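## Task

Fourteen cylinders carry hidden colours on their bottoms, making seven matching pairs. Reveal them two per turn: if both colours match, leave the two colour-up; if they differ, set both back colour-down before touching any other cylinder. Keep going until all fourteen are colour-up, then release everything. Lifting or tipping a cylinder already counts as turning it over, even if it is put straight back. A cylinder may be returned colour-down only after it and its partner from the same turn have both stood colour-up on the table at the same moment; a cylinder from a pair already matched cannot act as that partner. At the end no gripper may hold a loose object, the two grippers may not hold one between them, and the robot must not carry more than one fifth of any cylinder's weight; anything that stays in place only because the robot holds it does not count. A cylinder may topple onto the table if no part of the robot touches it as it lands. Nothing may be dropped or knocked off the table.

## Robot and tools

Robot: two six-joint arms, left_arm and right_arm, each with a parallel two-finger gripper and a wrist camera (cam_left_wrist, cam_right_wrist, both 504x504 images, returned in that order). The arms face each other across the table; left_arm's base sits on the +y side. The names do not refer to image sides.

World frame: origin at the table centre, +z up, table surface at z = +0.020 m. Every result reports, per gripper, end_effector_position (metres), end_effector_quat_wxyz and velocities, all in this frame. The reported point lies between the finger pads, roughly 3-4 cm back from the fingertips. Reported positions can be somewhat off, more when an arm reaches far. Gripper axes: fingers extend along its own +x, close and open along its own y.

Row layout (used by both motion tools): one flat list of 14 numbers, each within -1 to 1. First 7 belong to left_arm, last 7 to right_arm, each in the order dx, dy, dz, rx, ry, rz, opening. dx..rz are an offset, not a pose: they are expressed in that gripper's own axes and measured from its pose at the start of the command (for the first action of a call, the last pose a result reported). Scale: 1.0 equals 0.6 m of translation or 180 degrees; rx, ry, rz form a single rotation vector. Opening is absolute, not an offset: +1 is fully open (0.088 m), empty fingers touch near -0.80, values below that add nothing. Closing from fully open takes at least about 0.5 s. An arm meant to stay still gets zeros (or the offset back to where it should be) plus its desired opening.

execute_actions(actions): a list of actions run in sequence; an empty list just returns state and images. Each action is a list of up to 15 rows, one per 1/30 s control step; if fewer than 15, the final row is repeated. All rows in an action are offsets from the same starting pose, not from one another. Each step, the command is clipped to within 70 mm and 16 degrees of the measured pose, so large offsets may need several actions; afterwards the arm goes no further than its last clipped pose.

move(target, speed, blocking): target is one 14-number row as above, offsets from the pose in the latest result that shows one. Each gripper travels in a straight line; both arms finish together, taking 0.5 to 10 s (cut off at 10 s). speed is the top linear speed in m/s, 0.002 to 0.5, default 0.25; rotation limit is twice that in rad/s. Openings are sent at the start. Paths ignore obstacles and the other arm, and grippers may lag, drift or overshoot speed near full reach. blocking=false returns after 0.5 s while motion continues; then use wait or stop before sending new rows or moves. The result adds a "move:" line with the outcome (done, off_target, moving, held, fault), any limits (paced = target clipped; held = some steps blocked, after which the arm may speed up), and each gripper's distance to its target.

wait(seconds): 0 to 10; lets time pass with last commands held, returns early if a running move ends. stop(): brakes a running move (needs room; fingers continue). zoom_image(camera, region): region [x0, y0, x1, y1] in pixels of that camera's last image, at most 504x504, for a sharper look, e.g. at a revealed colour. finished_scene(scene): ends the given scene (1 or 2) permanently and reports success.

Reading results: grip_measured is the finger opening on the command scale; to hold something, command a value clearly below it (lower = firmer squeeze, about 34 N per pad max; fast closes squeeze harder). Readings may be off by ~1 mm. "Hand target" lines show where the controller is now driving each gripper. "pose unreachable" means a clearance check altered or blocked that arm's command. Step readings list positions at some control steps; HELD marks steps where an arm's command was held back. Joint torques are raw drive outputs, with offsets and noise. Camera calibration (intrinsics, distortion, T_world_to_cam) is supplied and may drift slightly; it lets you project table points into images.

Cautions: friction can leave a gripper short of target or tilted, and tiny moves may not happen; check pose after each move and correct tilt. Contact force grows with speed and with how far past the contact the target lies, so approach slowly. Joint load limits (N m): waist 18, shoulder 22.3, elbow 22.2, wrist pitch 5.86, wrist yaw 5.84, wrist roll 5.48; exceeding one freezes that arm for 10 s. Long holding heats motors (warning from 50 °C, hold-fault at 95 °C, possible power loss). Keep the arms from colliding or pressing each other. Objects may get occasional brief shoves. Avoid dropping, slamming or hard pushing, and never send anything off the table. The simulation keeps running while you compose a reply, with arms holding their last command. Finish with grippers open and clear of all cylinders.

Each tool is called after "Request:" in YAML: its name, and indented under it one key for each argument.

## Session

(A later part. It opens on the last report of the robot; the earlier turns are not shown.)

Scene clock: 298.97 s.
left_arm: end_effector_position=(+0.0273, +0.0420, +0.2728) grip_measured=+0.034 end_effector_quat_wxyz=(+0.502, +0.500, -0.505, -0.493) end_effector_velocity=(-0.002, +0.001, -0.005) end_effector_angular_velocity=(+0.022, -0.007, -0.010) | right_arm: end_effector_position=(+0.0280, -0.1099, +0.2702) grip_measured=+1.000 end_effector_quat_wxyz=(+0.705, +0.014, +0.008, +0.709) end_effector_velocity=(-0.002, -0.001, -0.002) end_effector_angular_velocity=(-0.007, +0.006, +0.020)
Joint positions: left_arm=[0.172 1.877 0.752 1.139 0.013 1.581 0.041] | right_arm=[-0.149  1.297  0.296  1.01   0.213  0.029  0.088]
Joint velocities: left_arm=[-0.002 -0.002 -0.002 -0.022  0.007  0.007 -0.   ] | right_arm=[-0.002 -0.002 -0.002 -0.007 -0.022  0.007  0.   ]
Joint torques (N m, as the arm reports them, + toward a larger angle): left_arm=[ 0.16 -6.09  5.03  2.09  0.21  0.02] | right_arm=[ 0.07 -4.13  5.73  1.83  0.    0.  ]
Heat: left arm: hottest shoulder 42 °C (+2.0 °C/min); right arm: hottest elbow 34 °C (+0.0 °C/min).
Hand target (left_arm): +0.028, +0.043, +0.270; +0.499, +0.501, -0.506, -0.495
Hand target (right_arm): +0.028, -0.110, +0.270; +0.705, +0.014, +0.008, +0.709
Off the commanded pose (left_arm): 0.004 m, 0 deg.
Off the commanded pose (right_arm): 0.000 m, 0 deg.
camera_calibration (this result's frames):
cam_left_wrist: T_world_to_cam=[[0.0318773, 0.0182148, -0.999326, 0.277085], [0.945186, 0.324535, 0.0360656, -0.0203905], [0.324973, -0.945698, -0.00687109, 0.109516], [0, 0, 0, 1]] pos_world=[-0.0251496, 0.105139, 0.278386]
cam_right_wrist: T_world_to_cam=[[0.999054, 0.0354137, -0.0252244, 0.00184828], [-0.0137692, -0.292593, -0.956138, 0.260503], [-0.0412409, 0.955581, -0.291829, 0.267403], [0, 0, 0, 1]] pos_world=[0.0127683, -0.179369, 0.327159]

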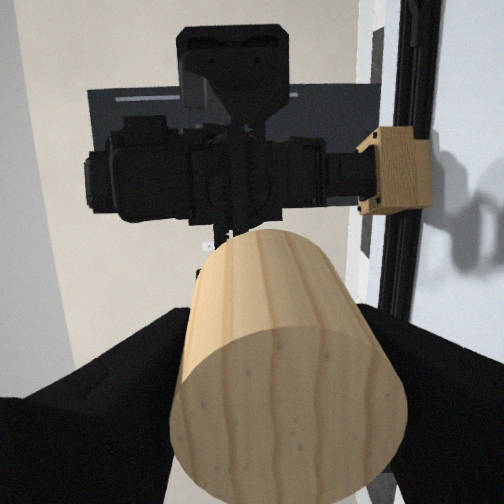

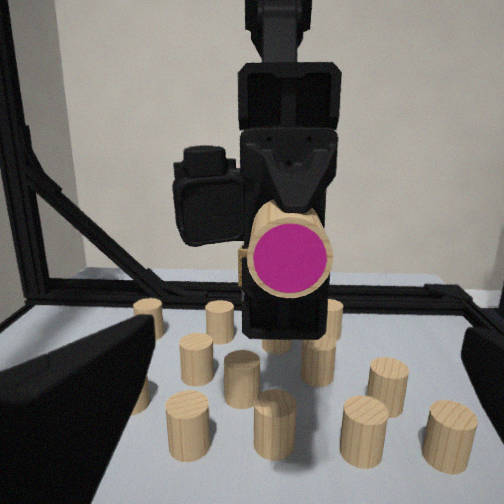

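Request:
move:
  target: [0,0,0,0,0,0,-0.4,0.183,0.003,-0.003,0,0,0,1]
  speed: 0.15

Request:
move:
  target: [0,0,0,0,0,0,-0.4,0,0,0,0,0,0,-0.4]

Request:
move:
  target: [0,0,0,0,0,0,1,0,0,0,0,0,0,-0.4]

Request:
move:
  target: [0,0,0,0,0,0,1,-0.135,0,0,0,0,0,-0.4]

Request:
move:
  target: [-0.127,-0.192,-0.145,0,0,-0.5,0.5,-0.313,-0.34,-0.252,0,0.503,0,-0.4]
  speed: 0.4

Scene clock: 303.57 s.
left_arm: end_effector_position=(+0.0273, +0.0420, +0.2725) grip_measured=+0.033 end_effector_quat_wxyz=(+0.502, +0.500, -0.505, -0.493) end_effector_velocity=(-0.000, +0.001, -0.005) end_effector_angular_velocity=(+0.022, +0.008, +0.005) | right_arm: end_effector_position=(+0.0251, -0.0035, +0.2711) grip_measured=+1.000 end_effector_quat_wxyz=(+0.705, +0.015, +0.006, +0.709) end_effector_velocity=(+0.002, +0.001, -0.002) end_effector_angular_velocity=(-0.007, -0.009, -0.000)
Joint positions: left_arm=[0.172 1.877 0.752 1.139 0.013 1.581 0.041] | right_arm=[-0.216  1.725  0.686  1.052  0.147  0.029  0.088]
Joint velocities: left_arm=[-0.002 -0.002 -0.002 -0.022 -0.007 -0.007 -0.001] | right_arm=[-0.007  0.002  0.002 -0.007 -0.007 -0.007  0.   ]
Joint torques (N m, as the arm reports them, + toward a larger angle): left_arm=[ 0.05 -6.54  5.62  1.74 -0.01 -0.06] | right_arm=[-0.23 -6.25  6.94  1.61 -0.12 -0.01]
Heat: left arm: hottest shoulder 41 °C (+1.0 °C/min); right arm: hottest elbow 34 °C (+0.0 °C/min).
Hand target (left_arm): +0.027, +0.042, +0.273; +0.502, +0.500, -0.505, -0.493
Hand target (right_arm): +0.025, -0.000, +0.269; +0.705, +0.014, +0.008, +0.709
Off the commanded pose (left_arm): 0.000 m, 0 deg.
Off the commanded pose (right_arm): 0.004 m, 0 deg.
move: done
camera_calibration (this result's frames):
cam_left_wrist: T_world_to_cam=[[0.0318654, 0.0189771, -0.999312, 0.27673], [0.945186, 0.324507, 0.0363019, -0.0204579], [0.324973, -0.945693, -0.00759639, 0.109759], [0, 0, 0, 1]] pos_world=[-0.0251503, 0.105186, 0.278116]
cam_right_wrist: T_world_to_cam=[[0.999077, 0.0347646, -0.0252187, 0.00100937], [-0.0141418, -0.288156, -0.957479, 0.29282], [-0.0405533, 0.956952, -0.287399, 0.164679], [0, 0, 0, 1]] pos_world=[0.00981083, -0.0732467, 0.327723]

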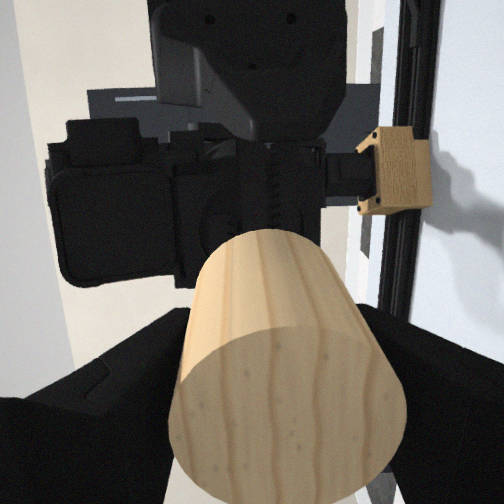

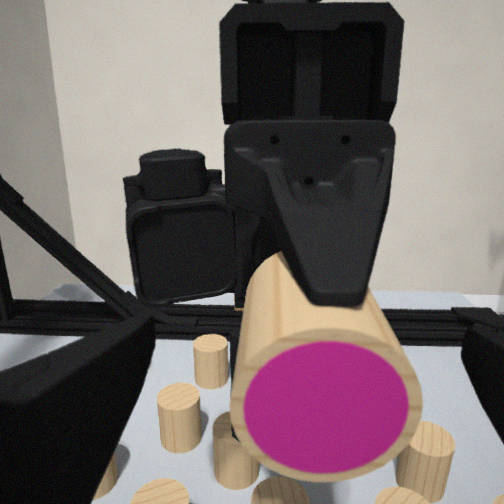

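Scene clock: 304.07 s.
left_arm: end_effector_position=(+0.0270, +0.0420, +0.2725) grip_measured=+0.033 end_effector_quat_wxyz=(+0.501, +0.500, -0.505, -0.493) end_effector_velocity=(+0.002, +0.001, -0.001) end_effector_angular_velocity=(+0.007, +0.008, +0.010) | right_arm: end_effector_position=(+0.0255, -0.0035, +0.2711) grip_measured=+0.024 end_effector_quat_wxyz=(+0.705, +0.015, +0.006, +0.709) end_effector_velocity=(-0.002, -0.001, -0.006) end_effector_angular_velocity=(-0.017, +0.019, +0.010)
Joint positions: left_arm=[0.172 1.877 0.752 1.139 0.013 1.581 0.041] | right_arm=[-0.216  1.725  0.686  1.052  0.148  0.029  0.04 ]
Joint velocities: left_arm=[ 0.002 -0.002 -0.002 -0.007 -0.007 -0.007  0.   ] | right_arm=[ 0.002  0.002 -0.007 -0.007 -0.007  0.022 -0.   ]
Joint torques (N m, as the arm reports them, + toward a larger angle): left_arm=[ 0.13 -6.73  5.51  1.73  0.02 -0.05] | right_arm=[ 0.13 -7.32  5.5   1.85 -0.02 -0.01]
Heat: left arm: hottest shoulder 41 °C (+1.0 °C/min); right arm: hottest elbow 34 °C (+0.0 °C/min).
Hand target (left_arm): +0.027, +0.042, +0.273; +0.501, +0.500, -0.505, -0.493
Hand target (right_arm): +0.025, -0.004, +0.271; +0.705, +0.015, +0.006, +0.709
Off the commanded pose (left_arm): 0.000 m, 0 deg.
Off the commanded pose (right_arm): 0.000 m, 0 deg.
move: done
camera_calibration (this result's frames):
cam_left_wrist: T_world_to_cam=[[0.0318798, 0.0189528, -0.999312, 0.276742], [0.945434, 0.323786, 0.0363019, -0.0200886], [0.324251, -0.945941, -0.00759639, 0.109904], [0, 0, 0, 1]] pos_world=[-0.0254664, 0.105222, 0.278116]
cam_right_wrist: T_world_to_cam=[[0.999106, 0.0336261, -0.0256048, 0.00070691], [-0.01484, -0.288142, -0.957473, 0.292852], [-0.0395739, 0.956997, -0.287386, 0.164632], [0, 0, 0, 1]] pos_world=[0.0101548, -0.073193, 0.327729]

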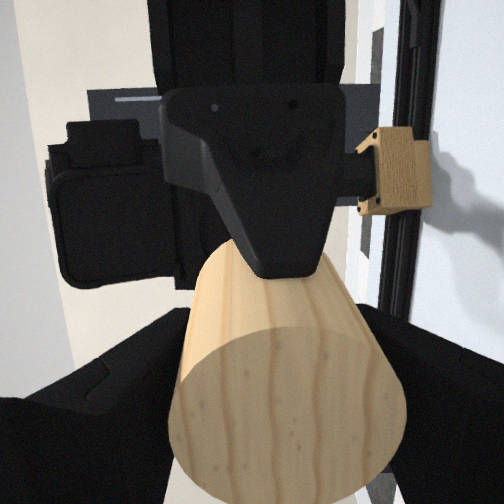

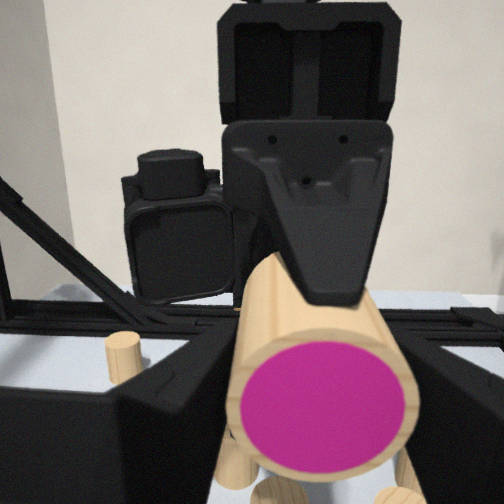

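Scene clock: 304.77 s.
left_arm: end_effector_position=(+0.0270, +0.0420, +0.2725) grip_measured=+1.000 end_effector_quat_wxyz=(+0.501, +0.500, -0.505, -0.493) end_effector_velocity=(-0.000, +0.001, -0.005) end_effector_angular_velocity=(+0.017, -0.007, +0.005) | right_arm: end_effector_position=(+0.0255, -0.0035, +0.2711) grip_measured=+0.025 end_effector_quat_wxyz=(+0.705, +0.015, +0.006, +0.709) end_effector_velocity=(-0.002, -0.000, -0.000) end_effector_angular_velocity=(+0.003, -0.022, +0.009)
Joint positions: left_arm=[0.172 1.877 0.752 1.139 0.013 1.581 0.088] | right_arm=[-0.216  1.725  0.686  1.052  0.148  0.029  0.04 ]
Joint velocities: left_arm=[-0.002  0.002 -0.007 -0.007 -0.007  0.007  0.   ] | right_arm=[ 0.002  0.002 -0.002  0.007 -0.007 -0.022 -0.   ]
Joint torques (N m, as the arm reports them, + toward a larger angle): left_arm=[ 0.07 -6.56  5.54  1.73  0.01 -0.04] | right_arm=[ 0.06 -7.35  5.54  1.84  0.    0.  ]
Heat: left arm: hottest shoulder 41 °C (+1.0 °C/min); right arm: hottest elbow 34 °C (+0.0 °C/min).
Hand target (left_arm): +0.027, +0.042, +0.273; +0.501, +0.500, -0.505, -0.493
Hand target (right_arm): +0.025, -0.003, +0.271; +0.705, +0.016, +0.006, +0.709
Off the commanded pose (left_arm): 0.000 m, 0 deg.
Off the commanded pose (right_arm): 0.000 m, 0 deg.
move: done
camera_calibration (this result's frames):
cam_left_wrist: T_world_to_cam=[[0.0318798, 0.0189528, -0.999312, 0.276742], [0.945434, 0.323786, 0.0363019, -0.0200886], [0.324251, -0.945941, -0.00759639, 0.109904], [0, 0, 0, 1]] pos_world=[-0.0254664, 0.105222, 0.278116]
cam_right_wrist: T_world_to_cam=[[0.999106, 0.0336261, -0.0256048, 0.00070691], [-0.01484, -0.288142, -0.957473, 0.292852], [-0.0395739, 0.956997, -0.287386, 0.164632], [0, 0, 0, 1]] pos_world=[0.0101548, -0.073193, 0.327729]

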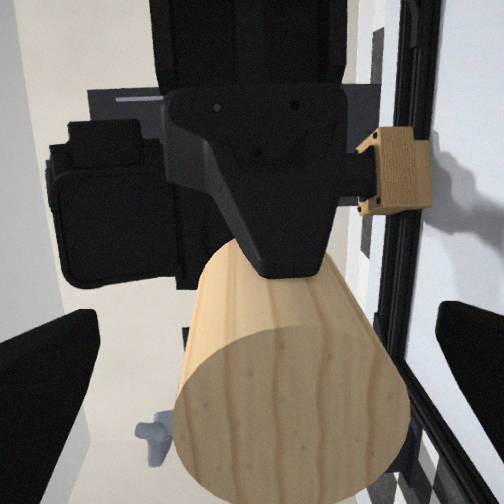

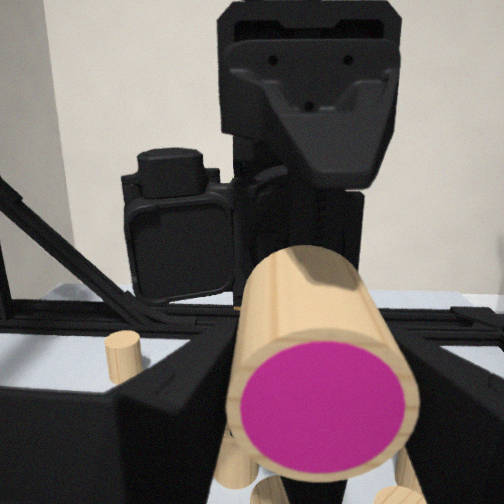

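Scene clock: 305.70 s.
left_arm: end_effector_position=(+0.0270, +0.0420, +0.2725) grip_measured=+1.000 end_effector_quat_wxyz=(+0.501, +0.500, -0.505, -0.493) end_effector_velocity=(-0.005, +0.001, -0.005) end_effector_angular_velocity=(+0.022, +0.008, -0.015) | right_arm: end_effector_position=(+0.0259, -0.0813, +0.2715) grip_measured=+0.024 end_effector_quat_wxyz=(+0.705, +0.017, +0.006, +0.709) end_effector_velocity=(+0.000, -0.003, -0.002) end_effector_angular_velocity=(-0.007, -0.009, +0.005)
Joint positions: left_arm=[0.172 1.877 0.752 1.139 0.013 1.581 0.088] | right_arm=[-0.167  1.438  0.392  1.062  0.197  0.029  0.04 ]
Joint velocities: left_arm=[-0.007 -0.002 -0.002 -0.022  0.007 -0.007  0.   ] | right_arm=[-0.002 -0.012 -0.012 -0.007 -0.007 -0.007  0.   ]
Joint torques (N m, as the arm reports them, + toward a larger angle): left_arm=[-0.06 -6.72  5.56  1.72  0.02 -0.05] | right_arm=[ 0.26 -5.77  4.07  1.68  0.11 -0.02]
Heat: left arm: hottest shoulder 41 °C (+1.0 °C/min); right arm: hottest elbow 34 °C (+0.0 °C/min).
Hand target (left_arm): +0.027, +0.042, +0.273; +0.501, +0.500, -0.505, -0.493
Hand target (right_arm): +0.026, -0.084, +0.270; +0.705, +0.016, +0.007, +0.709
Off the commanded pose (left_arm): 0.000 m, 0 deg.
Off the commanded pose (right_arm): 0.004 m, 0 deg.
move: done
camera_calibration (this result's frames):
cam_left_wrist: T_world_to_cam=[[0.0318798, 0.0189528, -0.999312, 0.276742], [0.945434, 0.323786, 0.0363019, -0.0200886], [0.324251, -0.945941, -0.00759639, 0.109904], [0, 0, 0, 1]] pos_world=[-0.0254664, 0.105222, 0.278116]
cam_right_wrist: T_world_to_cam=[[0.999059, 0.0340976, -0.0268091, 0.00324647], [-0.0159895, -0.285034, -0.958384, 0.271398], [-0.0403201, 0.957911, -0.28422, 0.238453], [0, 0, 0, 1]] pos_world=[0.0107106, -0.15117, 0.327964]

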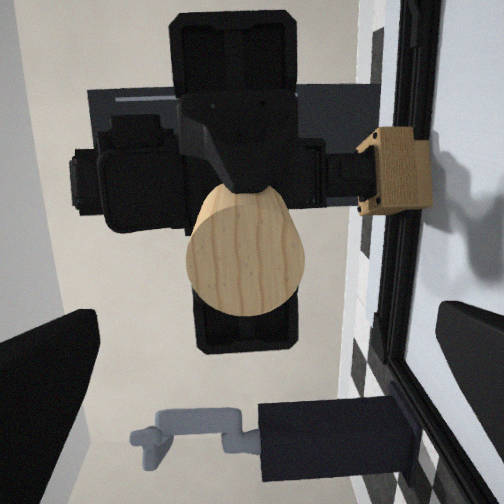

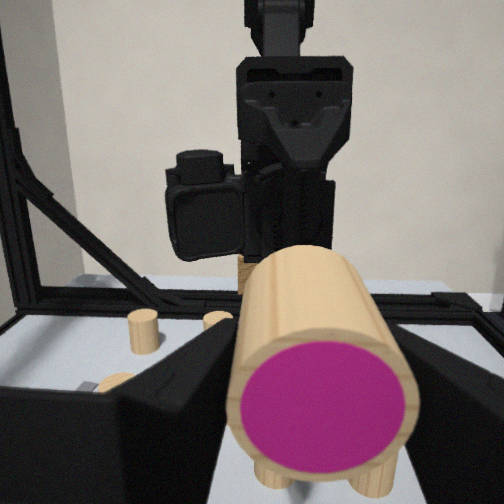

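Scene clock: 308.20 s.
left_arm: end_effector_position=(+0.1128, +0.1176, +0.1581) grip_measured=+0.500 end_effector_quat_wxyz=(+0.011, +0.708, -0.003, -0.706) end_effector_velocity=(-0.000, +0.001, +0.004) end_effector_angular_velocity=(+0.018, -0.003, +0.005) | right_arm: end_effector_position=(+0.2248, -0.2664, +0.1127) grip_measured=+0.024 end_effector_quat_wxyz=(+0.499, -0.491, +0.504, +0.505) end_effector_velocity=(+0.001, -0.005, -0.001) end_effector_angular_velocity=(-0.034, +0.000, +0.020)
Joint positions: left_arm=[ 0.38   2.14   1.663 -1.073  0.002  1.783  0.064] | right_arm=[-1.062  1.58   0.838 -0.834 -0.02  -0.688  0.04 ]
Joint velocities: left_arm=[-0.002  0.007  0.027 -0.037 -0.007 -0.007 -0.   ] | right_arm=[-0.002  0.012  0.007 -0.022  0.022 -0.022  0.   ]
Joint torques (N m, as the arm reports them, + toward a larger angle): left_arm=[ 0.12 -7.45  6.94 -0.02 -0.15  0.12] | right_arm=[-0.08 -4.81  6.15 -0.11  0.04 -0.23]
Heat: left arm: hottest shoulder 41 °C (+1.0 °C/min); right arm: hottest elbow 34 °C (+0.0 °C/min).
Hand target (left_arm): +0.115, +0.116, +0.157; +0.009, +0.710, -0.002, -0.704
Hand target (right_arm): +0.228, -0.265, +0.113; +0.497, -0.494, +0.504, +0.505
Off the commanded pose (left_arm): 0.002 m, 1 deg.
Off the commanded pose (right_arm): 0.002 m, 1 deg.
move: done
camera_calibration (this result's frames):
cam_left_wrist: T_world_to_cam=[[0.0104227, 0.999881, 0.0114118, -0.114447], [0.946034, -0.0135568, 0.323783, -0.127372], [0.323899, 0.00742129, -0.946063, 0.188956], [0, 0, 0, 1]] pos_world=[0.0604884, 0.111304, 0.221311]
cam_right_wrist: T_world_to_cam=[[0.998835, -0.000697433, -0.0482543, -0.200176], [0.0134219, -0.956431, 0.291649, -0.256747], [-0.0463553, -0.291956, -0.955308, 0.122745], [0, 0, 0, 1]] pos_world=[0.209079, -0.209865, 0.18248]

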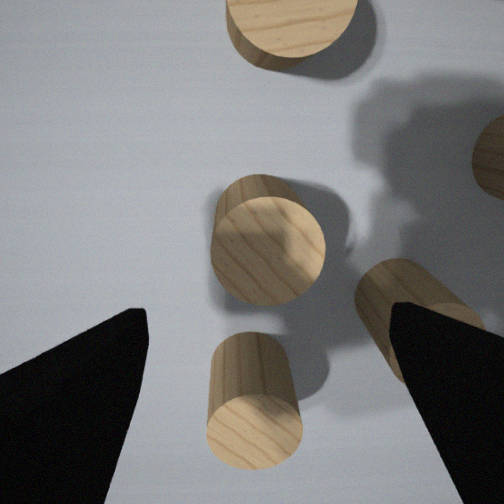

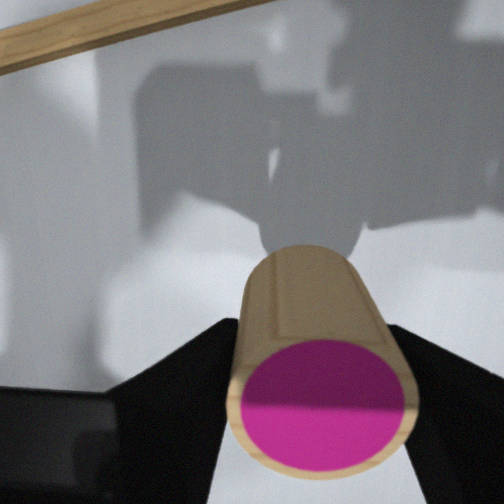

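Request:
move:
  target: [0.145,-0.005,0,0,0,0,0.5,0.068,0,0,0,0.004,-0.004,-0.4]
  speed: 0.1

Request:
move:
  target: [0,0,0,0,0,0,-0.4,0,0,0,0,0,0,0.5]

Request:
move:
  target: [-0.15,0,0,0,0,0,-0.4,-0.15,0,0,0,0,0,0.5]

Request:
move:
  target: [-0.18,0.132,0.142,0,0,0.503,-0.4,-0.165,0.33,0.26,0,-0.497,0,1]
  speed: 0.4

Scene clock: 312.50 s.
left_arm: end_effector_position=(+0.1129, +0.1175, +0.0751) grip_measured=+0.500 end_effector_quat_wxyz=(+0.014, +0.709, -0.006, -0.705) end_effector_velocity=(+0.000, -0.000, -0.001) end_effector_angular_velocity=(-0.001, -0.007, +0.005) | right_arm: end_effector_position=(+0.2263, -0.2634, +0.0773) grip_measured=+0.024 end_effector_quat_wxyz=(+0.503, -0.497, +0.498, +0.502) end_effector_velocity=(-0.001, +0.001, -0.001) end_effector_angular_velocity=(+0.007, +0.004, +0.010)
Joint positions: left_arm=[ 0.38   2.254  1.496 -0.785  0.002  1.783  0.063] | right_arm=[-1.051  1.666  0.762 -0.658 -0.006 -0.679  0.04 ]
Joint velocities: left_arm=[-0.002  0.002 -0.002  0.007 -0.007 -0.007  0.   ] | right_arm=[ 0.002  0.002 -0.002  0.007 -0.007 -0.007  0.   ]
Joint torques (N m, as the arm reports them, + toward a larger angle): left_arm=[ 0.13 -7.91  4.85  0.39  0.07  0.08] | right_arm=[ 0.27 -4.53  3.09  0.75  0.06  0.15]
Heat: left arm: hottest shoulder 42 °C (+3.0 °C/min); right arm: hottest elbow 34 °C (+0.0 °C/min).
Hand target (left_arm): +0.113, +0.119, +0.071; +0.011, +0.708, -0.003, -0.706
Hand target (right_arm): +0.224, -0.266, +0.072; +0.499, -0.498, +0.504, +0.499
Off the commanded pose (left_arm): 0.004 m, 0 deg.
Off the commanded pose (right_arm): 0.006 m, 1 deg.
move: done
camera_calibration (this result's frames):
cam_left_wrist: T_world_to_cam=[[0.0103969, 0.999939, 0.00370762, -0.112883], [0.945337, -0.0110376, 0.325908, -0.100964], [0.32593, 0.000116506, -0.945394, 0.111058], [0, 0, 0, 1]] pos_world=[0.0604214, 0.111749, 0.138317]
cam_right_wrist: T_world_to_cam=[[0.999586, 0.00237393, -0.0286735, -0.204258], [0.0106168, -0.956693, 0.290905, -0.242992], [-0.0267412, -0.291089, -0.956322, 0.0856401], [0, 0, 0, 1]] pos_world=[0.209043, -0.207055, 0.14673]

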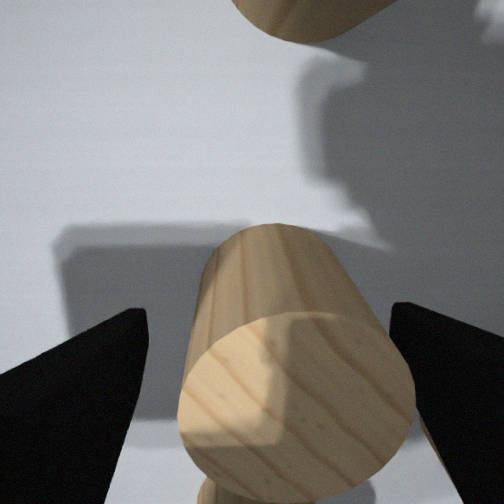

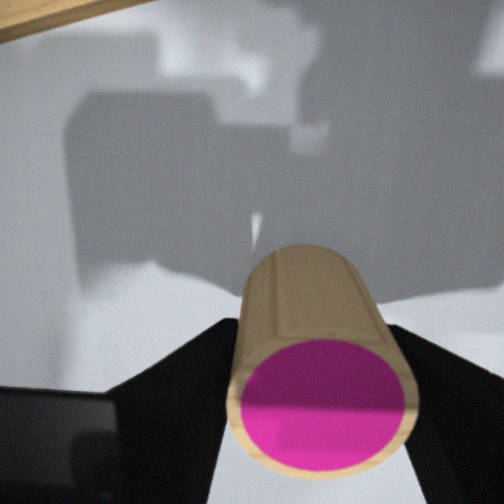

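Scene clock: 313.17 s.
left_arm: end_effector_position=(+0.1128, +0.1177, +0.0751) grip_measured=+0.033 end_effector_quat_wxyz=(+0.014, +0.709, -0.006, -0.706) end_effector_velocity=(-0.000, +0.002, +0.000) end_effector_angular_velocity=(+0.009, -0.005, +0.020) | right_arm: end_effector_position=(+0.2264, -0.2632, +0.0773) grip_measured=+0.498 end_effector_quat_wxyz=(+0.504, -0.497, +0.498, +0.502) end_effector_velocity=(-0.002, -0.002, -0.001) end_effector_angular_velocity=(-0.005, +0.013, +0.005)
Joint positions: left_arm=[ 0.38   2.254  1.496 -0.785  0.002  1.783  0.041] | right_arm=[-1.051  1.666  0.762 -0.657 -0.006 -0.679  0.063]
Joint velocities: left_arm=[-0.002 -0.002 -0.002 -0.007 -0.007 -0.022 -0.   ] | right_arm=[-0.002  0.002 -0.002 -0.007 -0.007 -0.007  0.001]
Joint torques (N m, as the arm reports them, + toward a larger angle): left_arm=[-0.02 -8.6   5.33  0.26  0.03  0.02] | right_arm=[ 0.06 -5.86  4.49  0.04 -0.03 -0.03]
Heat: left arm: hottest shoulder 42 °C (+3.0 °C/min); right arm: hottest elbow 34 °C (+0.0 °C/min).
Hand target (left_arm): +0.113, +0.118, +0.075; +0.014, +0.709, -0.006, -0.705
Hand target (right_arm): +0.226, -0.263, +0.077; +0.503, -0.497, +0.498, +0.502
Off the commanded pose (left_arm): 0.000 m, 0 deg.
Off the commanded pose (right_arm): 0.000 m, 0 deg.
move: done
camera_calibration (this result's frames):
cam_left_wrist: T_world_to_cam=[[0.0103976, 0.999936, 0.00444979, -0.1131], [0.945392, -0.01128, 0.32574, -0.100891], [0.32577, 0.000819875, -0.945449, 0.111005], [0, 0, 0, 1]] pos_world=[0.0603952, 0.111864, 0.138317]
cam_right_wrist: T_world_to_cam=[[0.999598, 0.00240929, -0.0282455, -0.204397], [0.0104963, -0.957021, 0.28983, -0.24275], [-0.0263332, -0.29001, -0.956661, 0.0859305], [0, 0, 0, 1]] pos_world=[0.209126, -0.206903, 0.146789]

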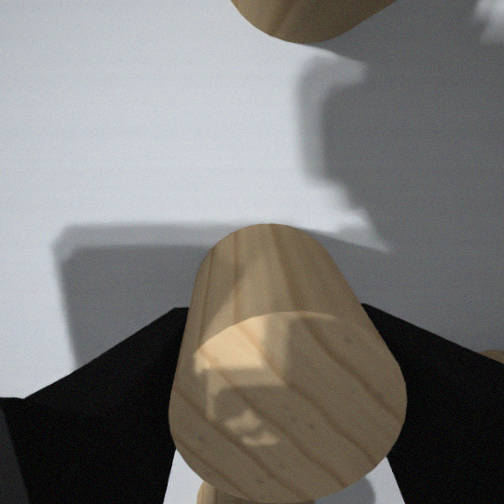

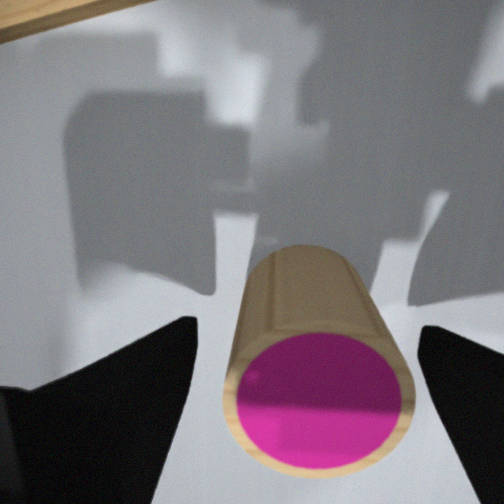

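Scene clock: 314.07 s.
left_arm: end_effector_position=(+0.1118, +0.1222, +0.1589) grip_measured=+0.033 end_effector_quat_wxyz=(+0.009, +0.707, -0.001, -0.707) end_effector_velocity=(-0.001, +0.005, -0.002) end_effector_angular_velocity=(+0.028, -0.001, -0.010) | right_arm: end_effector_position=(+0.2243, -0.2658, +0.1627) grip_measured=+0.500 end_effector_quat_wxyz=(+0.498, -0.497, +0.503, +0.501) end_effector_velocity=(-0.003, +0.001, +0.004) end_effector_angular_velocity=(+0.008, +0.022, +0.019)
Joint positions: left_arm=[ 0.38   2.128  1.647 -1.077  0.002  1.783  0.041] | right_arm=[-1.051  1.501  0.977 -1.053 -0.006 -0.679  0.063]
Joint velocities: left_arm=[-0.002  0.002 -0.002 -0.022 -0.007  0.007  0.   ] | right_arm=[-0.002 -0.002  0.012 -0.022 -0.022 -0.022 -0.   ]
Joint torques (N m, as the arm reports them, + toward a larger angle): left_arm=[-0.13 -9.26  6.96 -0.03  0.07 -0.02] | right_arm=[-0.23 -6.24  6.74 -0.05 -0.04 -0.08]
Heat: left arm: hottest shoulder 42 °C (+3.0 °C/min); right arm: hottest elbow 34 °C (+0.0 °C/min).
Hand target (left_arm): +0.112, +0.120, +0.165; +0.014, +0.709, -0.006, -0.705
Hand target (right_arm): +0.227, -0.264, +0.167; +0.504, -0.497, +0.498, +0.502
Off the commanded pose (left_arm): 0.007 m, 1 deg.
Off the commanded pose (right_arm): 0.005 m, 1 deg.
move: done
camera_calibration (this result's frames):
cam_left_wrist: T_world_to_cam=[[0.0104361, 0.999767, 0.0189211, -0.120224], [0.946461, -0.0159817, 0.322423, -0.126174], [0.32265, 0.0145432, -0.946406, 0.189333], [0, 0, 0, 1]] pos_world=[0.0595856, 0.115426, 0.222142]
cam_right_wrist: T_world_to_cam=[[0.99928, 0.00201766, -0.0378879, -0.198345], [0.0133388, -0.953522, 0.301029, -0.271481], [-0.0355196, -0.301317, -0.952862, 0.165258], [0, 0, 0, 1]] pos_world=[0.207693, -0.208667, 0.231677]

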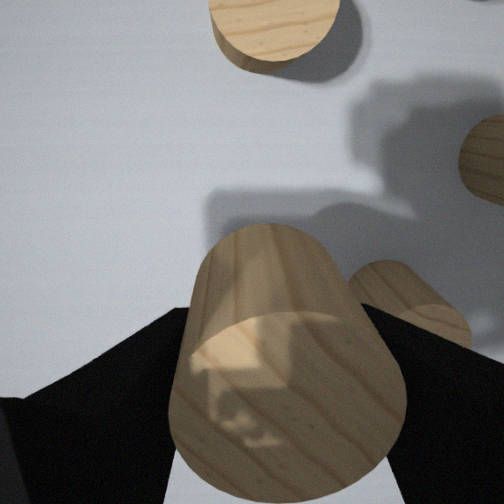

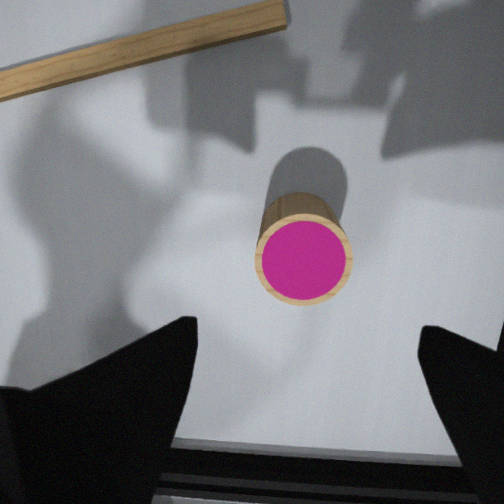

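Scene clock: 316.70 s.
left_arm: end_effector_position=(+0.0270, +0.0443, +0.2705) grip_measured=+0.033 end_effector_quat_wxyz=(+0.504, +0.496, -0.508, -0.492) end_effector_velocity=(-0.000, +0.000, -0.003) end_effector_angular_velocity=(+0.002, +0.022, +0.004) | right_arm: end_effector_position=(+0.0271, -0.1095, +0.2725) grip_measured=+1.000 end_effector_quat_wxyz=(+0.705, +0.016, +0.009, +0.709) end_effector_velocity=(+0.002, -0.000, -0.002) end_effector_angular_velocity=(+0.002, -0.007, -0.010)
Joint positions: left_arm=[0.173 1.886 0.738 1.172 0.016 1.578 0.041] | right_arm=[-0.145  1.291  0.302  1.     0.219  0.032  0.088]
Joint velocities: left_arm=[-0.002  0.007 -0.002  0.007 -0.007 -0.022 -0.   ] | right_arm=[-0.002  0.012 -0.007  0.022  0.007 -0.007  0.   ]
Joint torques (N m, as the arm reports them, + toward a larger angle): left_arm=[-0.3  -6.04  5.18  2.12 -0.21 -0.13] | right_arm=[ 0.26 -3.27  4.19  2.01  0.14 -0.16]
Heat: left arm: hottest shoulder 42 °C (+3.0 °C/min); right arm: hottest elbow 34 °C (+0.0 °C/min).
Hand target (left_arm): +0.027, +0.044, +0.268; +0.505, +0.496, -0.505, -0.493
Hand target (right_arm): +0.027, -0.111, +0.265; +0.706, +0.005, +0.011, +0.709
Off the commanded pose (left_arm): 0.003 m, 1 deg.
Off the commanded pose (right_arm): 0.009 m, 2 deg.
move: off_target (right_arm)
camera_calibration (this result's frames):
cam_left_wrist: T_world_to_cam=[[0.029091, 0.00820482, -0.999543, 0.275301], [0.946285, 0.321922, 0.0301835, -0.0190261], [0.322023, -0.946731, 0.00160095, 0.109633], [0, 0, 0, 1]] pos_world=[-0.025309, 0.107659, 0.275574]
cam_right_wrist: T_world_to_cam=[[0.998985, 0.0343625, -0.0291328, 0.00368924], [-0.0179088, -0.29047, -0.956717, 0.263253], [-0.0413374, 0.956267, -0.28956, 0.267127], [0, 0, 0, 1]] pos_world=[0.0120714, -0.179105, 0.329315]

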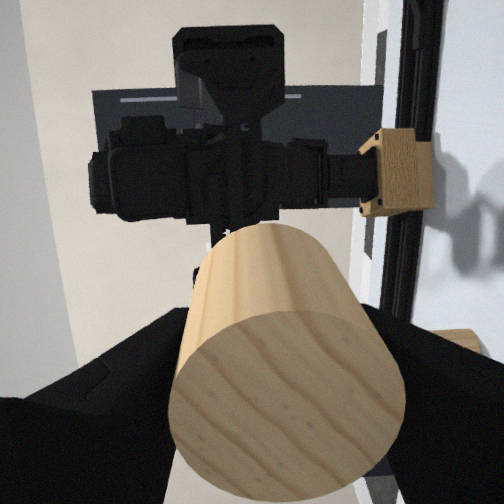

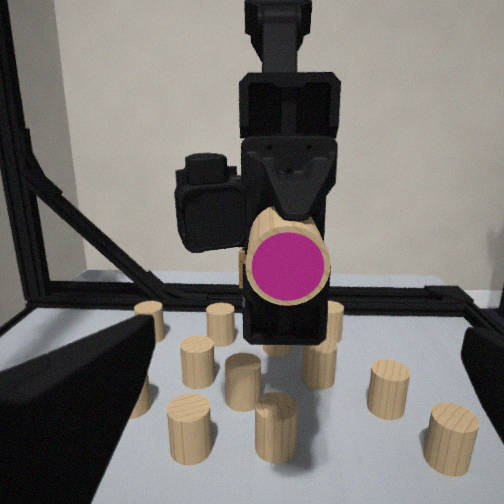

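Request:
move:
  target: [0,0,0,0,0,0,-0.4,0.186,0.002,-0.012,0,0,0,1]
  speed: 0.15

Request:
move:
  target: [0,0,0,0,0,0,-0.4,0,0,0,0,0,0,-0.4]

Request:
move:
  target: [0,0,0,0,0,0,1,0,0,0,0,0,0,-0.4]

Request:
move:
  target: [0,0,0,0,0,0,1,-0.135,0,0,0,0,0,-0.4]

Request:
move:
  target: [-0.11,-0.187,-0.282,0,0,-0.5,0.5,-0.316,-0.225,-0.245,0,0.503,0,-0.4]
  speed: 0.4

Scene clock: 321.17 s.
left_arm: end_effector_position=(+0.0270, +0.0443, +0.2701) grip_measured=+0.033 end_effector_quat_wxyz=(+0.504, +0.496, -0.508, -0.492) end_effector_velocity=(-0.000, +0.001, -0.001) end_effector_angular_velocity=(+0.007, +0.008, +0.005) | right_arm: end_effector_position=(+0.0247, -0.0014, +0.2683) grip_measured=+1.000 end_effector_quat_wxyz=(+0.705, +0.017, +0.007, +0.709) end_effector_velocity=(-0.000, +0.003, -0.000) end_effector_angular_velocity=(-0.002, -0.008, +0.005)
Joint positions: left_arm=[0.173 1.887 0.738 1.173 0.016 1.578 0.041] | right_arm=[-0.215  1.743  0.689  1.069  0.149  0.032  0.088]
Joint velocities: left_arm=[-0.002 -0.002 -0.002 -0.007 -0.007 -0.007  0.   ] | right_arm=[-0.002  0.007  0.012 -0.007 -0.007 -0.007  0.   ]
Joint torques (N m, as the arm reports them, + toward a larger angle): left_arm=[-0.06 -6.64  5.47  1.69  0.01 -0.03] | right_arm=[-0.24 -6.07  6.72  1.66 -0.11  0.01]
Heat: left arm: hottest shoulder 42 °C (+2.0 °C/min); right arm: hottest elbow 34 °C (+0.0 °C/min).
Hand target (left_arm): +0.027, +0.044, +0.270; +0.504, +0.496, -0.508, -0.492
Hand target (right_arm): +0.025, +0.002, +0.266; +0.705, +0.016, +0.008, +0.709
Off the commanded pose (left_arm): 0.000 m, 0 deg.
Off the commanded pose (right_arm): 0.004 m, 0 deg.
move: done
camera_calibration (this result's frames):
cam_left_wrist: T_world_to_cam=[[0.0286977, 0.00896707, -0.999548, 0.274873], [0.9463, 0.321891, 0.0300566, -0.0189885], [0.322015, -0.946734, 0.000751989, 0.109894], [0, 0, 0, 1]] pos_world=[-0.025307, 0.107688, 0.275237]
cam_right_wrist: T_world_to_cam=[[0.99901, 0.0341054, -0.0285544, 0.00208505], [-0.0176205, -0.285995, -0.958069, 0.290962], [-0.0408418, 0.957624, -0.285111, 0.161257], [0, 0, 0, 1]] pos_world=[0.00962995, -0.0712812, 0.324798]

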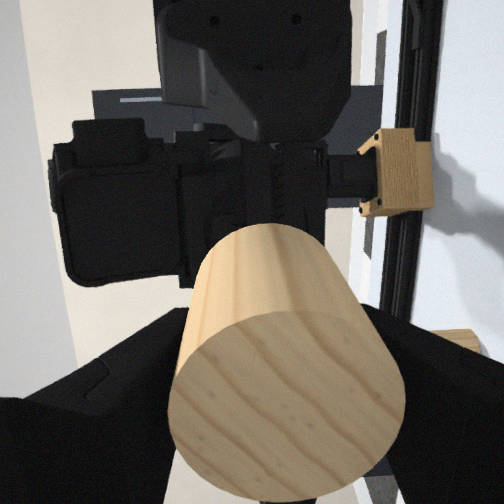

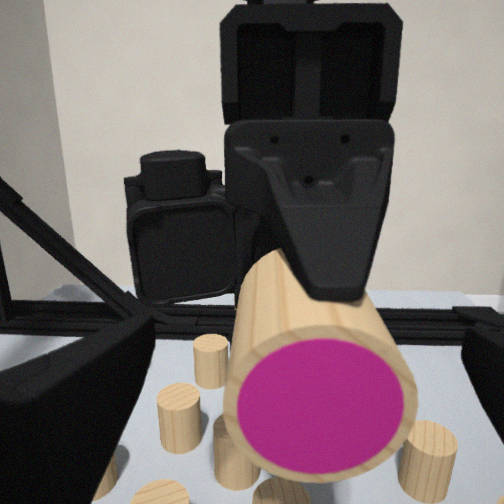

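Scene clock: 321.67 s.
left_arm: end_effector_position=(+0.0272, +0.0443, +0.2701) grip_measured=+0.033 end_effector_quat_wxyz=(+0.504, +0.496, -0.507, -0.492) end_effector_velocity=(-0.000, +0.001, -0.001) end_effector_angular_velocity=(+0.007, -0.007, +0.005) | right_arm: end_effector_position=(+0.0242, -0.0014, +0.2684) grip_measured=+0.025 end_effector_quat_wxyz=(+0.705, +0.018, +0.007, +0.709) end_effector_velocity=(+0.000, -0.001, -0.001) end_effector_angular_velocity=(-0.007, -0.023, -0.005)
Joint positions: left_arm=[0.173 1.887 0.738 1.173 0.016 1.578 0.041] | right_arm=[-0.214  1.743  0.69   1.069  0.147  0.032  0.04 ]
Joint velocities: left_arm=[-0.002 -0.002 -0.002 -0.007 -0.007  0.007  0.   ] | right_arm=[ 0.002 -0.002 -0.002 -0.007  0.007 -0.022 -0.   ]
Joint torques (N m, as the arm reports them, + toward a larger angle): left_arm=[-0.15 -6.65  5.43  1.74  0.01 -0.03] | right_arm=[ 0.01 -7.44  5.45  1.84  0.05 -0.01]
Heat: left arm: hottest shoulder 42 °C (+2.0 °C/min); right arm: hottest elbow 34 °C (+0.0 °C/min).
Hand target (left_arm): +0.027, +0.044, +0.270; +0.504, +0.496, -0.508, -0.492
Hand target (right_arm): +0.025, -0.001, +0.268; +0.705, +0.017, +0.007, +0.709
Off the commanded pose (left_arm): 0.000 m, 0 deg.
Off the commanded pose (right_arm): 0.001 m, 0 deg.
move: done
camera_calibration (this result's frames):
cam_left_wrist: T_world_to_cam=[[0.0286819, 0.00898881, -0.999548, 0.274866], [0.946054, 0.322613, 0.0300481, -0.019238], [0.322737, -0.946488, 0.000749254, 0.109789], [0, 0, 0, 1]] pos_world=[-0.0251166, 0.10765, 0.275237]
cam_right_wrist: T_world_to_cam=[[0.998942, 0.0360216, -0.0285819, 0.00262788], [-0.0171146, -0.285665, -0.958177, 0.291121], [-0.0426799, 0.957652, -0.284746, 0.161196], [0, 0, 0, 1]] pos_world=[0.00923712, -0.0713008, 0.324921]

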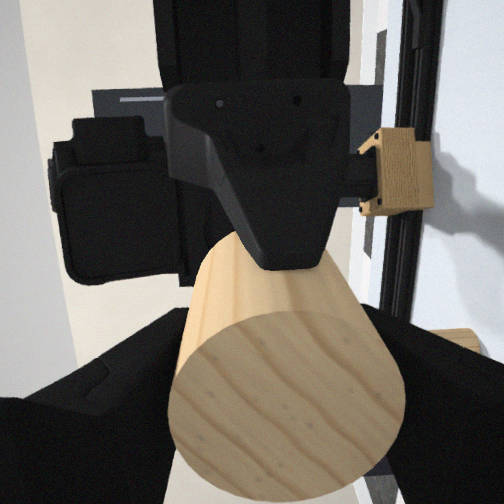

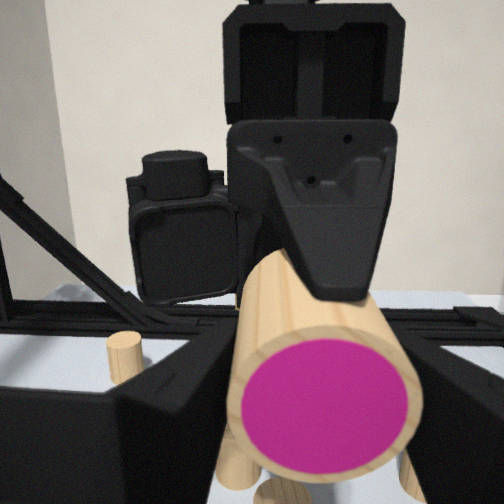

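Scene clock: 322.37 s.
left_arm: end_effector_position=(+0.0272, +0.0443, +0.2701) grip_measured=+1.000 end_effector_quat_wxyz=(+0.504, +0.496, -0.507, -0.492) end_effector_velocity=(-0.000, +0.001, -0.001) end_effector_angular_velocity=(+0.007, -0.007, +0.005) | right_arm: end_effector_position=(+0.0242, -0.0014, +0.2684) grip_measured=+0.025 end_effector_quat_wxyz=(+0.705, +0.018, +0.007, +0.709) end_effector_velocity=(+0.000, -0.000, -0.001) end_effector_angular_velocity=(-0.007, -0.009, +0.005)
Joint positions: left_arm=[0.173 1.887 0.738 1.173 0.016 1.578 0.088] | right_arm=[-0.214  1.743  0.69   1.069  0.147  0.032  0.04 ]
Joint velocities: left_arm=[-0.002 -0.002 -0.002 -0.007 -0.007  0.007  0.   ] | right_arm=[-0.002 -0.002 -0.002 -0.007 -0.007 -0.007 -0.   ]
Joint torques (N m, as the arm reports them, + toward a larger angle): left_arm=[-0.02 -6.65  5.39  1.73  0.   -0.06] | right_arm=[ 0.07 -7.48  5.44  1.86  0.01 -0.01]
Heat: left arm: hottest shoulder 42 °C (+2.0 °C/min); right arm: hottest elbow 34 °C (+0.0 °C/min).
Hand target (left_arm): +0.027, +0.044, +0.270; +0.504, +0.496, -0.507, -0.492
Hand target (right_arm): +0.024, -0.001, +0.268; +0.705, +0.018, +0.007, +0.709
Off the commanded pose (left_arm): 0.000 m, 0 deg.
Off the commanded pose (right_arm): 0.000 m, 0 deg.
move: done
camera_calibration (this result's frames):
cam_left_wrist: T_world_to_cam=[[0.0286819, 0.00898881, -0.999548, 0.274866], [0.946054, 0.322613, 0.0300481, -0.019238], [0.322737, -0.946488, 0.000749254, 0.109789], [0, 0, 0, 1]] pos_world=[-0.0251166, 0.10765, 0.275237]
cam_right_wrist: T_world_to_cam=[[0.998942, 0.0360216, -0.0285819, 0.00262788], [-0.0171146, -0.285665, -0.958177, 0.291121], [-0.0426799, 0.957652, -0.284746, 0.161196], [0, 0, 0, 1]] pos_world=[0.00923712, -0.0713008, 0.324921]

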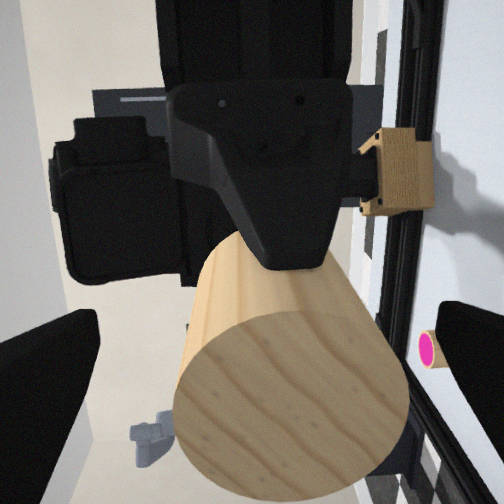

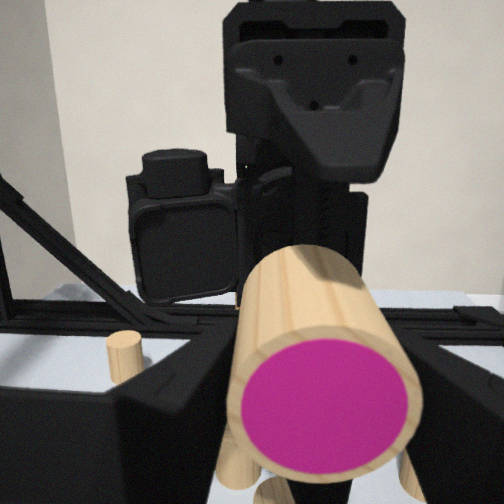

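Scene clock: 323.30 s.
left_arm: end_effector_position=(+0.0272, +0.0443, +0.2701) grip_measured=+1.000 end_effector_quat_wxyz=(+0.504, +0.496, -0.507, -0.492) end_effector_velocity=(-0.000, +0.002, -0.005) end_effector_angular_velocity=(+0.017, -0.007, +0.005) | right_arm: end_effector_position=(+0.0249, -0.0792, +0.2682) grip_measured=+0.025 end_effector_quat_wxyz=(+0.704, +0.019, +0.006, +0.710) end_effector_velocity=(-0.002, -0.003, -0.002) end_effector_angular_velocity=(-0.007, -0.009, +0.019)
Joint positions: left_arm=[0.173 1.887 0.738 1.173 0.016 1.578 0.088] | right_arm=[-0.166  1.464  0.393  1.089  0.196  0.032  0.04 ]
Joint velocities: left_arm=[-0.002 -0.002 -0.012 -0.007 -0.007  0.007  0.   ] | right_arm=[-0.002 -0.012 -0.012 -0.007 -0.022 -0.007  0.   ]
Joint torques (N m, as the arm reports them, + toward a larger angle): left_arm=[-0.04 -6.66  5.38  1.71  0.   -0.04] | right_arm=[ 0.31 -5.94  4.09  1.74  0.11 -0.02]
Heat: left arm: hottest shoulder 42 °C (+2.0 °C/min); right arm: hottest elbow 34 °C (+0.0 °C/min).
Hand target (left_arm): +0.027, +0.044, +0.270; +0.504, +0.496, -0.507, -0.492
Hand target (right_arm): +0.025, -0.082, +0.267; +0.705, +0.017, +0.007, +0.709
Off the commanded pose (left_arm): 0.000 m, 0 deg.
Off the commanded pose (right_arm): 0.003 m, 0 deg.
move: done
camera_calibration (this result's frames):
cam_left_wrist: T_world_to_cam=[[0.0286819, 0.00898881, -0.999548, 0.274866], [0.946054, 0.322613, 0.0300481, -0.019238], [0.322737, -0.946488, 0.000749254, 0.109789], [0, 0, 0, 1]] pos_world=[-0.0251166, 0.10765, 0.275237]
cam_right_wrist: T_world_to_cam=[[0.998893, 0.0364708, -0.0297108, 0.005101], [-0.0181605, -0.283651, -0.958755, 0.269085], [-0.0433941, 0.958234, -0.282675, 0.235132], [0, 0, 0, 1]] pos_world=[0.00999471, -0.149171, 0.324604]

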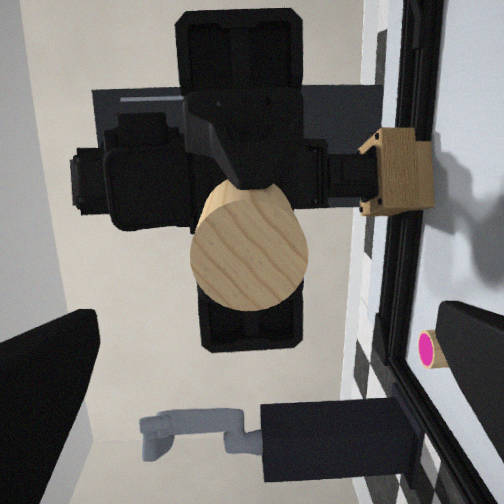

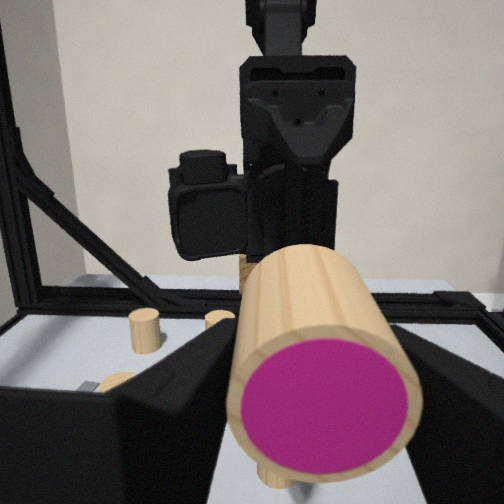

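Scene clock: 325.93 s.
left_arm: end_effector_position=(+0.1953, +0.1084, +0.1594) grip_measured=+0.500 end_effector_quat_wxyz=(+0.015, +0.708, -0.008, -0.706) end_effector_velocity=(+0.001, +0.004, -0.001) end_effector_angular_velocity=(+0.023, +0.002, +0.010) | right_arm: end_effector_position=(+0.1552, -0.2670, +0.1133) grip_measured=+0.025 end_effector_quat_wxyz=(+0.496, -0.491, +0.505, +0.507) end_effector_velocity=(-0.003, -0.005, -0.001) end_effector_angular_velocity=(-0.021, +0.018, +0.005)
Joint positions: left_arm=[ 0.56   2.271  1.882 -1.152  0.01   1.963  0.064] | right_arm=[-0.805  1.43   0.703 -0.847 -0.026 -0.433  0.04 ]
Joint velocities: left_arm=[ 0.002  0.007  0.007 -0.022 -0.007 -0.007 -0.   ] | right_arm=[-0.002  0.002 -0.002 -0.022 -0.007 -0.007 -0.   ]
Joint torques (N m, as the arm reports them, + toward a larger angle): left_arm=[ 0.06 -8.3   7.05 -0.01 -0.16  0.1 ] | right_arm=[-0.18 -3.58  6.44 -0.09  0.07 -0.18]
Heat: left arm: hottest shoulder 42 °C (+2.0 °C/min); right arm: hottest elbow 34 °C (-1.0 °C/min).
Hand target (left_arm): +0.197, +0.108, +0.157; +0.012, +0.709, -0.006, -0.705
Hand target (right_arm): +0.157, -0.265, +0.114; +0.496, -0.493, +0.504, +0.507
Off the commanded pose (left_arm): 0.003 m, 1 deg.
Off the commanded pose (right_arm): 0.002 m, 1 deg.
move: done
camera_calibration (this result's frames):
cam_left_wrist: T_world_to_cam=[[0.0113189, 0.999936, 0.000776602, -0.104636], [0.945931, -0.0109594, 0.324182, -0.206337], [0.32417, -0.00293479, -0.945994, 0.164606], [0, 0, 0, 1]] pos_world=[0.143005, 0.102851, 0.222688]
cam_right_wrist: T_world_to_cam=[[0.998517, 0.00194542, -0.0543993, -0.129226], [0.0178157, -0.956, 0.292825, -0.257333], [-0.0514361, -0.29336, -0.954617, 0.120195], [0, 0, 0, 1]] pos_world=[0.139802, -0.210498, 0.183064]

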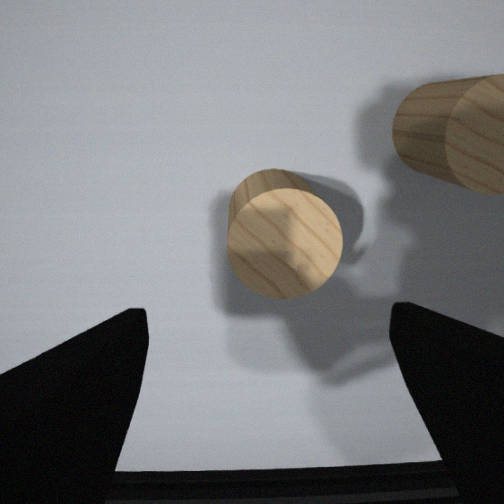

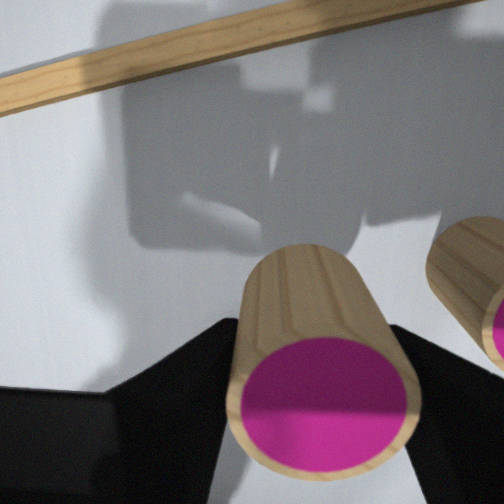

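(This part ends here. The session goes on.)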